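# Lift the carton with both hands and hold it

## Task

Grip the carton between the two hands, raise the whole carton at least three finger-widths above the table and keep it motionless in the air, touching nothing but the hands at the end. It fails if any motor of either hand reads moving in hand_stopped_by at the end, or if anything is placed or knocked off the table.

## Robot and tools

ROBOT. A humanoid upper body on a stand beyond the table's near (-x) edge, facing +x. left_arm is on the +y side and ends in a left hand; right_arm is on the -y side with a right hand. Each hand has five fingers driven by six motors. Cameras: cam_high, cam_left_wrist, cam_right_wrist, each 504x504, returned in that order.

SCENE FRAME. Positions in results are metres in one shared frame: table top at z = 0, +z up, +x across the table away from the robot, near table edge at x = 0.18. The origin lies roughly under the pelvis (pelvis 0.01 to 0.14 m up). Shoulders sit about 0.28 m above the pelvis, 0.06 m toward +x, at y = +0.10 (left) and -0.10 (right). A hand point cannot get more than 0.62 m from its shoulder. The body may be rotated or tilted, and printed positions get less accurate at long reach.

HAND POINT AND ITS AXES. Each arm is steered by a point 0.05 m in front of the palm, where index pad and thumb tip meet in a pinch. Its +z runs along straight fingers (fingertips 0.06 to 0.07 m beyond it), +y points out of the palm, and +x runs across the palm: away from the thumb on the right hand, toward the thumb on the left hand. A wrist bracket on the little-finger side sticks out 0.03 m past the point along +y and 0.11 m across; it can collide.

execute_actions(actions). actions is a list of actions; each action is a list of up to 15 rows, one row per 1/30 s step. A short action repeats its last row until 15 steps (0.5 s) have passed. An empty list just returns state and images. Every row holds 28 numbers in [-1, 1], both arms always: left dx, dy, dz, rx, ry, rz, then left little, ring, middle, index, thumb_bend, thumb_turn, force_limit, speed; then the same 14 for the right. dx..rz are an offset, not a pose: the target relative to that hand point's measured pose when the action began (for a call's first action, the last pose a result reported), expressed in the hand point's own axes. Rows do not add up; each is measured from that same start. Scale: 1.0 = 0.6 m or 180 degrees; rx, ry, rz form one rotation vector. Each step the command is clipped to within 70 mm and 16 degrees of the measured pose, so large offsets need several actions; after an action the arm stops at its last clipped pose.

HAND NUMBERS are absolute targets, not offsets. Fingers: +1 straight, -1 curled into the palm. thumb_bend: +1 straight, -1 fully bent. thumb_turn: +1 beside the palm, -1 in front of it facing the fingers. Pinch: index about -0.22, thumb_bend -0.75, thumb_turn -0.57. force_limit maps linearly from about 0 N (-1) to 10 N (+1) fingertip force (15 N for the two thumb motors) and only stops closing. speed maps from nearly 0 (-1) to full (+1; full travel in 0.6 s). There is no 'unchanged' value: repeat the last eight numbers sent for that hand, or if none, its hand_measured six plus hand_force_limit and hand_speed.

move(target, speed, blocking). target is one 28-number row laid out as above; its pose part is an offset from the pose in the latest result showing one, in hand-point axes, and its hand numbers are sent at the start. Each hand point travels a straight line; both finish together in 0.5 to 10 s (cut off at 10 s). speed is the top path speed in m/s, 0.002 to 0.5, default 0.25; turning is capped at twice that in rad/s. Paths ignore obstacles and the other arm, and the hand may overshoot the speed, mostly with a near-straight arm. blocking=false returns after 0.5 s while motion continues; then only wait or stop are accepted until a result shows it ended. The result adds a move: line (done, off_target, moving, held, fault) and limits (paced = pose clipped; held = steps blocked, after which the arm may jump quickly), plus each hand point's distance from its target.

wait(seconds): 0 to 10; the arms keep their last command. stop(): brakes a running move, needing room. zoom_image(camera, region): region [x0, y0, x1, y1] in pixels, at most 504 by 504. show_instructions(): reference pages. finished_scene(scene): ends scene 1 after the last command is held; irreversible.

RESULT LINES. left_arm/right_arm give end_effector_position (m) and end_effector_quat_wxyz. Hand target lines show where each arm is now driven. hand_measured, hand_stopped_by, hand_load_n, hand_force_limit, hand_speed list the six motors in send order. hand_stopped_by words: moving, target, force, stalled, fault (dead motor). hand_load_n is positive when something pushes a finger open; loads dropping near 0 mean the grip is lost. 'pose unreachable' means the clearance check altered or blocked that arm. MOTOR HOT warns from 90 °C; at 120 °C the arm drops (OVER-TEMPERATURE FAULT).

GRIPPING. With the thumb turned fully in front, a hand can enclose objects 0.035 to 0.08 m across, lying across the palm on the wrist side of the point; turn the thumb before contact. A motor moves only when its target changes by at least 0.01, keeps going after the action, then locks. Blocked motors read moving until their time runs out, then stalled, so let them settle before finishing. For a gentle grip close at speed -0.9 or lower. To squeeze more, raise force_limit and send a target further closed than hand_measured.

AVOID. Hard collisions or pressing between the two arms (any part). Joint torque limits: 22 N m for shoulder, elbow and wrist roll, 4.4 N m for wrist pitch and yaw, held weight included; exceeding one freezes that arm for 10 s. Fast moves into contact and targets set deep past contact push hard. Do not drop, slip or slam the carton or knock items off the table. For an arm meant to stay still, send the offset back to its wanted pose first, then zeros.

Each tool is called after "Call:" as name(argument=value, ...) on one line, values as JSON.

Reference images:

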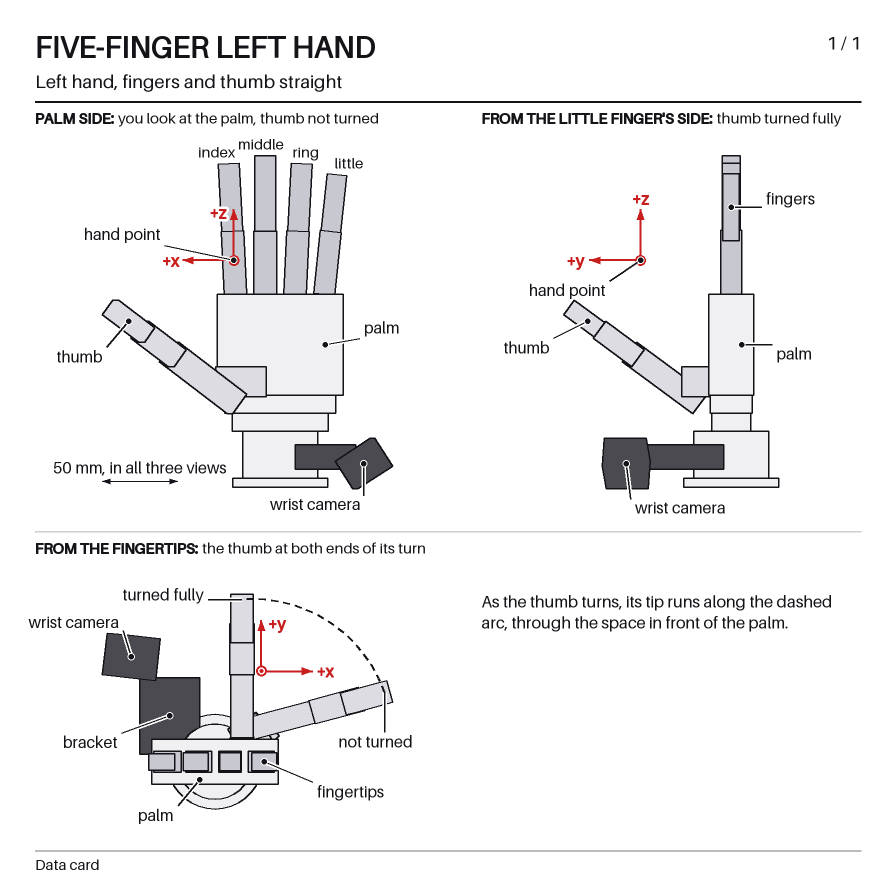

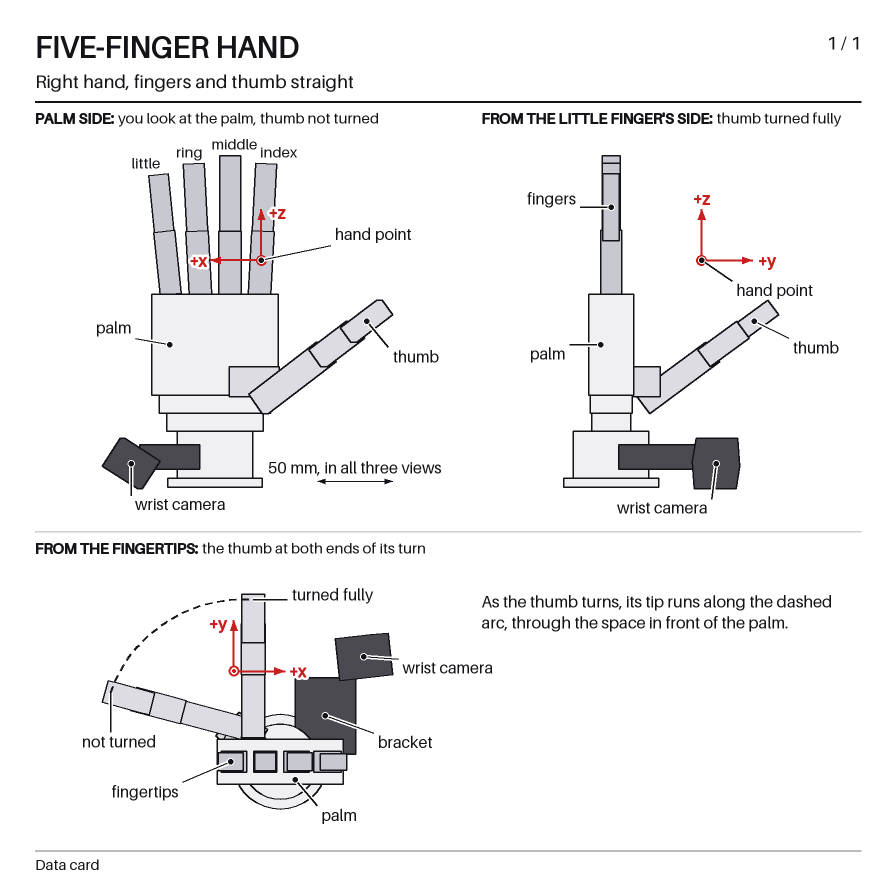

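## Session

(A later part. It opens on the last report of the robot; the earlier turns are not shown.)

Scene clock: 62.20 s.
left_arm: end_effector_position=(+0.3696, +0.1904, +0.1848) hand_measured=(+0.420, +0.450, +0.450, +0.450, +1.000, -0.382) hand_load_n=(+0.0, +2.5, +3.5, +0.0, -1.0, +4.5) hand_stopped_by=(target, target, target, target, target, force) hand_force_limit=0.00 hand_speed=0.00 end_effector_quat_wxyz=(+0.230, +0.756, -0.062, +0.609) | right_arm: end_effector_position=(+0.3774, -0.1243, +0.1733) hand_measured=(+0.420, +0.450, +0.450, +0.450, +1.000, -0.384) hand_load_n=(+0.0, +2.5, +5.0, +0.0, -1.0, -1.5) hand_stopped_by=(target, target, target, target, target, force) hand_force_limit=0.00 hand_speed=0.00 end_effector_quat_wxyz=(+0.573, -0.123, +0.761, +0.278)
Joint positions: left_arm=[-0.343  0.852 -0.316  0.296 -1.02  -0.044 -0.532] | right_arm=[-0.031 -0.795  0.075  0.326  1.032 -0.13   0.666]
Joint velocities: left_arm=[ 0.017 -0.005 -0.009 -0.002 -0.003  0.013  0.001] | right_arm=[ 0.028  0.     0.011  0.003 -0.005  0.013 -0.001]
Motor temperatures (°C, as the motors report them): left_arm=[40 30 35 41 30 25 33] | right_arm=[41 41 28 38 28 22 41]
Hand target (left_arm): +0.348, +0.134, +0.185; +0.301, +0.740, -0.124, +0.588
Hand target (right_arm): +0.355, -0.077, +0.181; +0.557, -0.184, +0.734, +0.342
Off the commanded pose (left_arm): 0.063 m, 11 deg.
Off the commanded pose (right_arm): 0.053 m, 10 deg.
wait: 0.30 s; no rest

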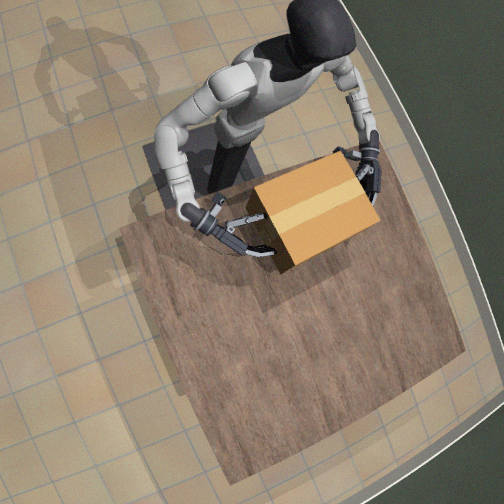

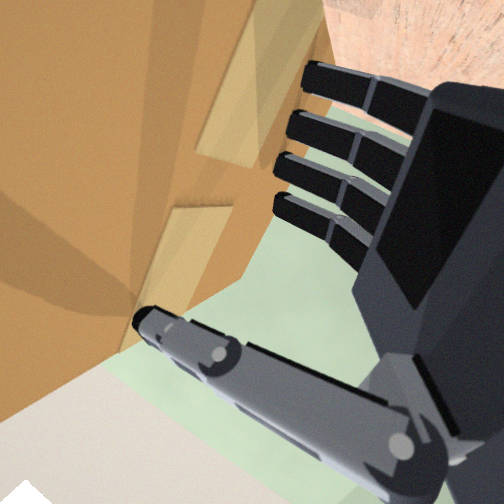

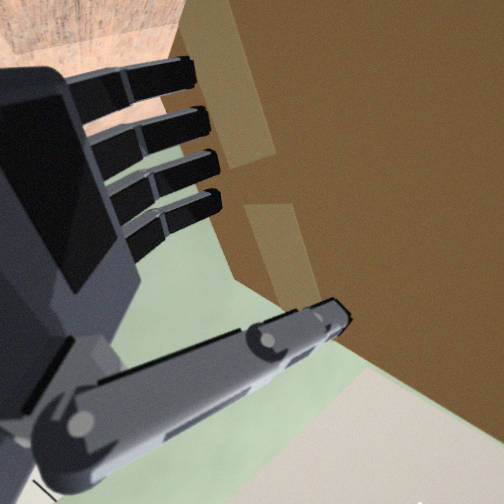

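Call:
execute_actions(actions=[[[-0.0264,0.1005,0.0147,-0.0614,-0.01,0,0.42,0.45,0.45,0.45,1,-0.7,0.0,0.0,0.0041,0.0866,0.0184,-0.059,0.004,-0.005,0.42,0.45,0.45,0.45,1,-0.7,0.0,0.0],[-0.0236,0.1014,0.0143,-0.0614,-0.01,0,0.42,0.45,0.45,0.45,1,-0.7,0.0,0.0,0.001,0.0876,0.0178,-0.059,0.004,-0.005,0.42,0.45,0.45,0.45,1,-0.7,0.0,0.0],[-0.0188,0.1027,0.0135,-0.0614,-0.01,0,0.42,0.45,0.45,0.45,1,-0.7,0.0,0.0,-0.0042,0.0891,0.0168,-0.059,0.004,-0.005,0.42,0.45,0.45,0.45,1,-0.7,0.0,0.0],[-0.0141,0.104,0.0128,-0.0614,-0.01,0,0.42,0.45,0.45,0.45,1,-0.7,0.0,0.0,-0.0093,0.0907,0.0157,-0.059,0.004,-0.005,0.42,0.45,0.45,0.45,1,-0.7,0.0,0.0],[-0.0093,0.1054,0.012,-0.0614,-0.01,0,0.42,0.45,0.45,0.45,1,-0.7,0.0,0.0,-0.0145,0.0922,0.0147,-0.059,0.004,-0.005,0.42,0.45,0.45,0.45,1,-0.7,0.0,0.0],[-0.0046,0.1068,0.0113,-0.0614,-0.01,0,0.42,0.45,0.45,0.45,1,-0.7,0.0,0.0,-0.0197,0.0938,0.0137,-0.059,0.004,-0.005,0.42,0.45,0.45,0.45,1,-0.7,0.0,0.0],[0.0001,0.1081,0.0105,-0.0614,-0.01,0,0.42,0.45,0.45,0.45,1,-0.7,0.0,0.0,-0.0249,0.0953,0.0127,-0.059,0.004,-0.005,0.42,0.45,0.45,0.45,1,-0.7,0.0,0.0],[0.0049,0.1095,0.0098,-0.0614,-0.01,0,0.42,0.45,0.45,0.45,1,-0.7,0.0,0.0,-0.0301,0.0969,0.0117,-0.059,0.004,-0.005,0.42,0.45,0.45,0.45,1,-0.7,0.0,0.0],[0.0096,0.1108,0.009,-0.0614,-0.01,0,0.42,0.45,0.45,0.45,1,-0.7,0.0,0.0,-0.0352,0.0984,0.0106,-0.059,0.004,-0.005,0.42,0.45,0.45,0.45,1,-0.7,0.0,0.0],[0.0144,0.1122,0.0083,-0.0614,-0.01,0,0.42,0.45,0.45,0.45,1,-0.7,0.0,0.0,-0.0404,0.1,0.0096,-0.059,0.004,-0.005,0.42,0.45,0.45,0.45,1,-0.7,0.0,0.0],[0.0172,0.113,0.0078,-0.0614,-0.01,0,0.42,0.45,0.45,0.45,1,-0.7,0.0,0.0,-0.0435,0.1009,0.009,-0.059,0.004,-0.005,0.42,0.45,0.45,0.45,1,-0.7,0.0,0.0],[0.0191,0.1135,0.0075,-0.0614,-0.01,0,0.42,0.45,0.45,0.45,1,-0.7,0.0,0.0,-0.0456,0.1015,0.0086,-0.059,0.004,-0.005,0.42,0.45,0.45,0.45,1,-0.7,0.0,0.0]]])

Call:
wait(seconds=1.5)

Scene clock: 63.50 s.
left_arm: end_effector_position=(+0.3713, +0.1889, +0.2149) hand_measured=(+0.420, +0.450, +0.450, +0.450, +1.000, -0.382) hand_load_n=(+0.0, +2.0, +4.0, +0.0, -1.0, +5.5) hand_stopped_by=(target, target, target, target, target, force) hand_force_limit=0.00 hand_speed=0.00 end_effector_quat_wxyz=(+0.233, +0.754, -0.063, +0.612) | right_arm: end_effector_position=(+0.3810, -0.1224, +0.2058) hand_measured=(+0.420, +0.450, +0.450, +0.450, +1.000, -0.384) hand_load_n=(+0.0, +3.0, +5.0, +0.0, -1.0, -2.0) hand_stopped_by=(target, target, target, target, target, force) hand_force_limit=0.00 hand_speed=0.00 end_effector_quat_wxyz=(+0.572, -0.127, +0.760, +0.280)
Joint positions: left_arm=[-0.342  0.965 -0.324  0.146 -1.129  0.016 -0.446] | right_arm=[ 0.02  -0.932  0.065  0.152  1.155 -0.063  0.572]
Joint velocities: left_arm=[-0.054  0.117 -0.029 -0.114 -0.146  0.     0.103] | right_arm=[ 0.012 -0.121  0.005 -0.123  0.158  0.    -0.099]
Motor temperatures (°C, as the motors report them): left_arm=[40 30 35 42 30 25 35] | right_arm=[42 41 28 39 28 22 44]
Hand target (left_arm): +0.349, +0.135, +0.216; +0.303, +0.739, -0.123, +0.589
Hand target (right_arm): +0.356, -0.078, +0.215; +0.554, -0.186, +0.735, +0.343
Off the commanded pose (left_arm): 0.062 m, 11 deg.
Off the commanded pose (right_arm): 0.053 m, 10 deg.

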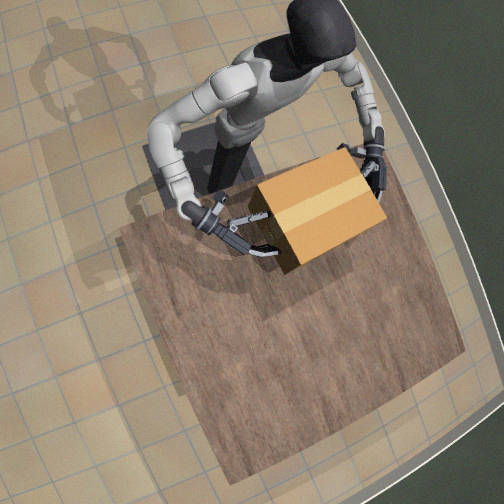

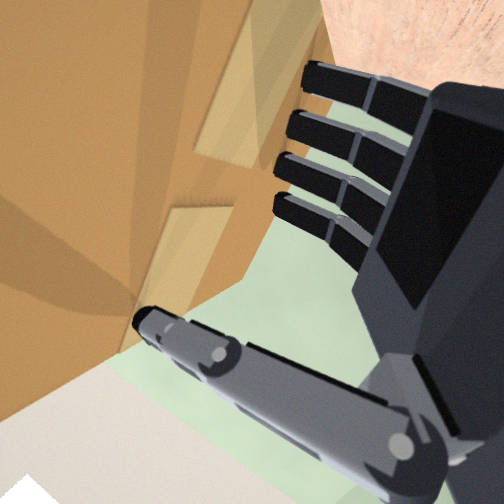

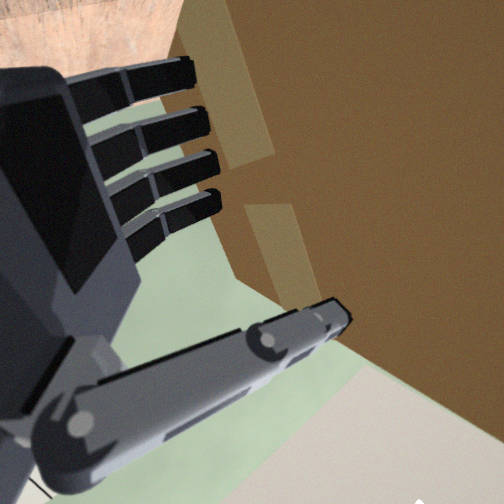

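Scene clock: 65.00 s.
left_arm: end_effector_position=(+0.3713, +0.1883, +0.2140) hand_measured=(+0.420, +0.450, +0.450, +0.450, +1.000, -0.382) hand_load_n=(+0.0, +2.0, +4.0, +0.0, -1.0, +5.5) hand_stopped_by=(target, target, target, target, target, force) hand_force_limit=0.00 hand_speed=0.00 end_effector_quat_wxyz=(+0.233, +0.755, -0.062, +0.609) | right_arm: end_effector_position=(+0.3807, -0.1228, +0.2049) hand_measured=(+0.420, +0.450, +0.450, +0.450, +1.000, -0.384) hand_load_n=(+0.0, +3.0, +5.0, +0.0, -1.0, -2.0) hand_stopped_by=(target, target, target, target, target, force) hand_force_limit=0.00 hand_speed=0.00 end_effector_quat_wxyz=(+0.570, -0.124, +0.763, +0.279)
Joint positions: left_arm=[-0.343  0.971 -0.332  0.142 -1.136  0.017 -0.439] | right_arm=[ 0.025 -0.938  0.071  0.148  1.163 -0.063  0.565]
Joint velocities: left_arm=[ 0.002 -0.011 -0.011  0.006 -0.014  0.     0.   ] | right_arm=[-0.005 -0.005  0.005 -0.011 -0.002  0.     0.   ]
Motor temperatures (°C, as the motors report them): left_arm=[41 29 34 43 30 25 37] | right_arm=[42 41 28 40 28 22 46]
Hand target (left_arm): +0.349, +0.135, +0.216; +0.303, +0.739, -0.123, +0.589
Hand target (right_arm): +0.356, -0.078, +0.215; +0.554, -0.186, +0.735, +0.343
Off the commanded pose (left_arm): 0.061 m, 11 deg.
Off the commanded pose (right_arm): 0.053 m, 10 deg.
wait: 1.50 s; at rest by 0.33 s

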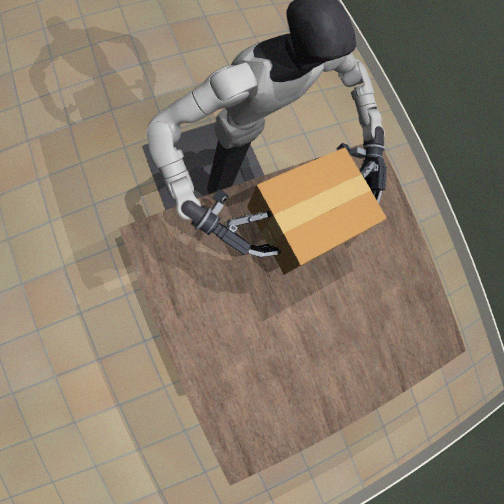

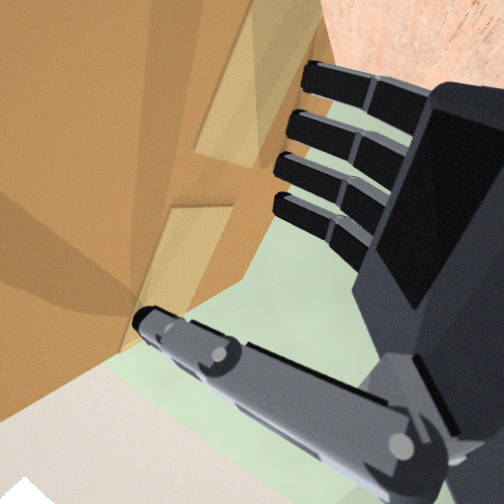

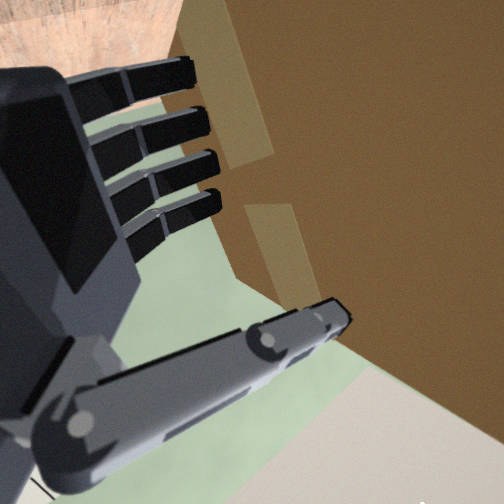

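Lifted ~10 cm, steady, no slip.

Call:
finished_scene(scene=1)

The scene is finished: the task was done.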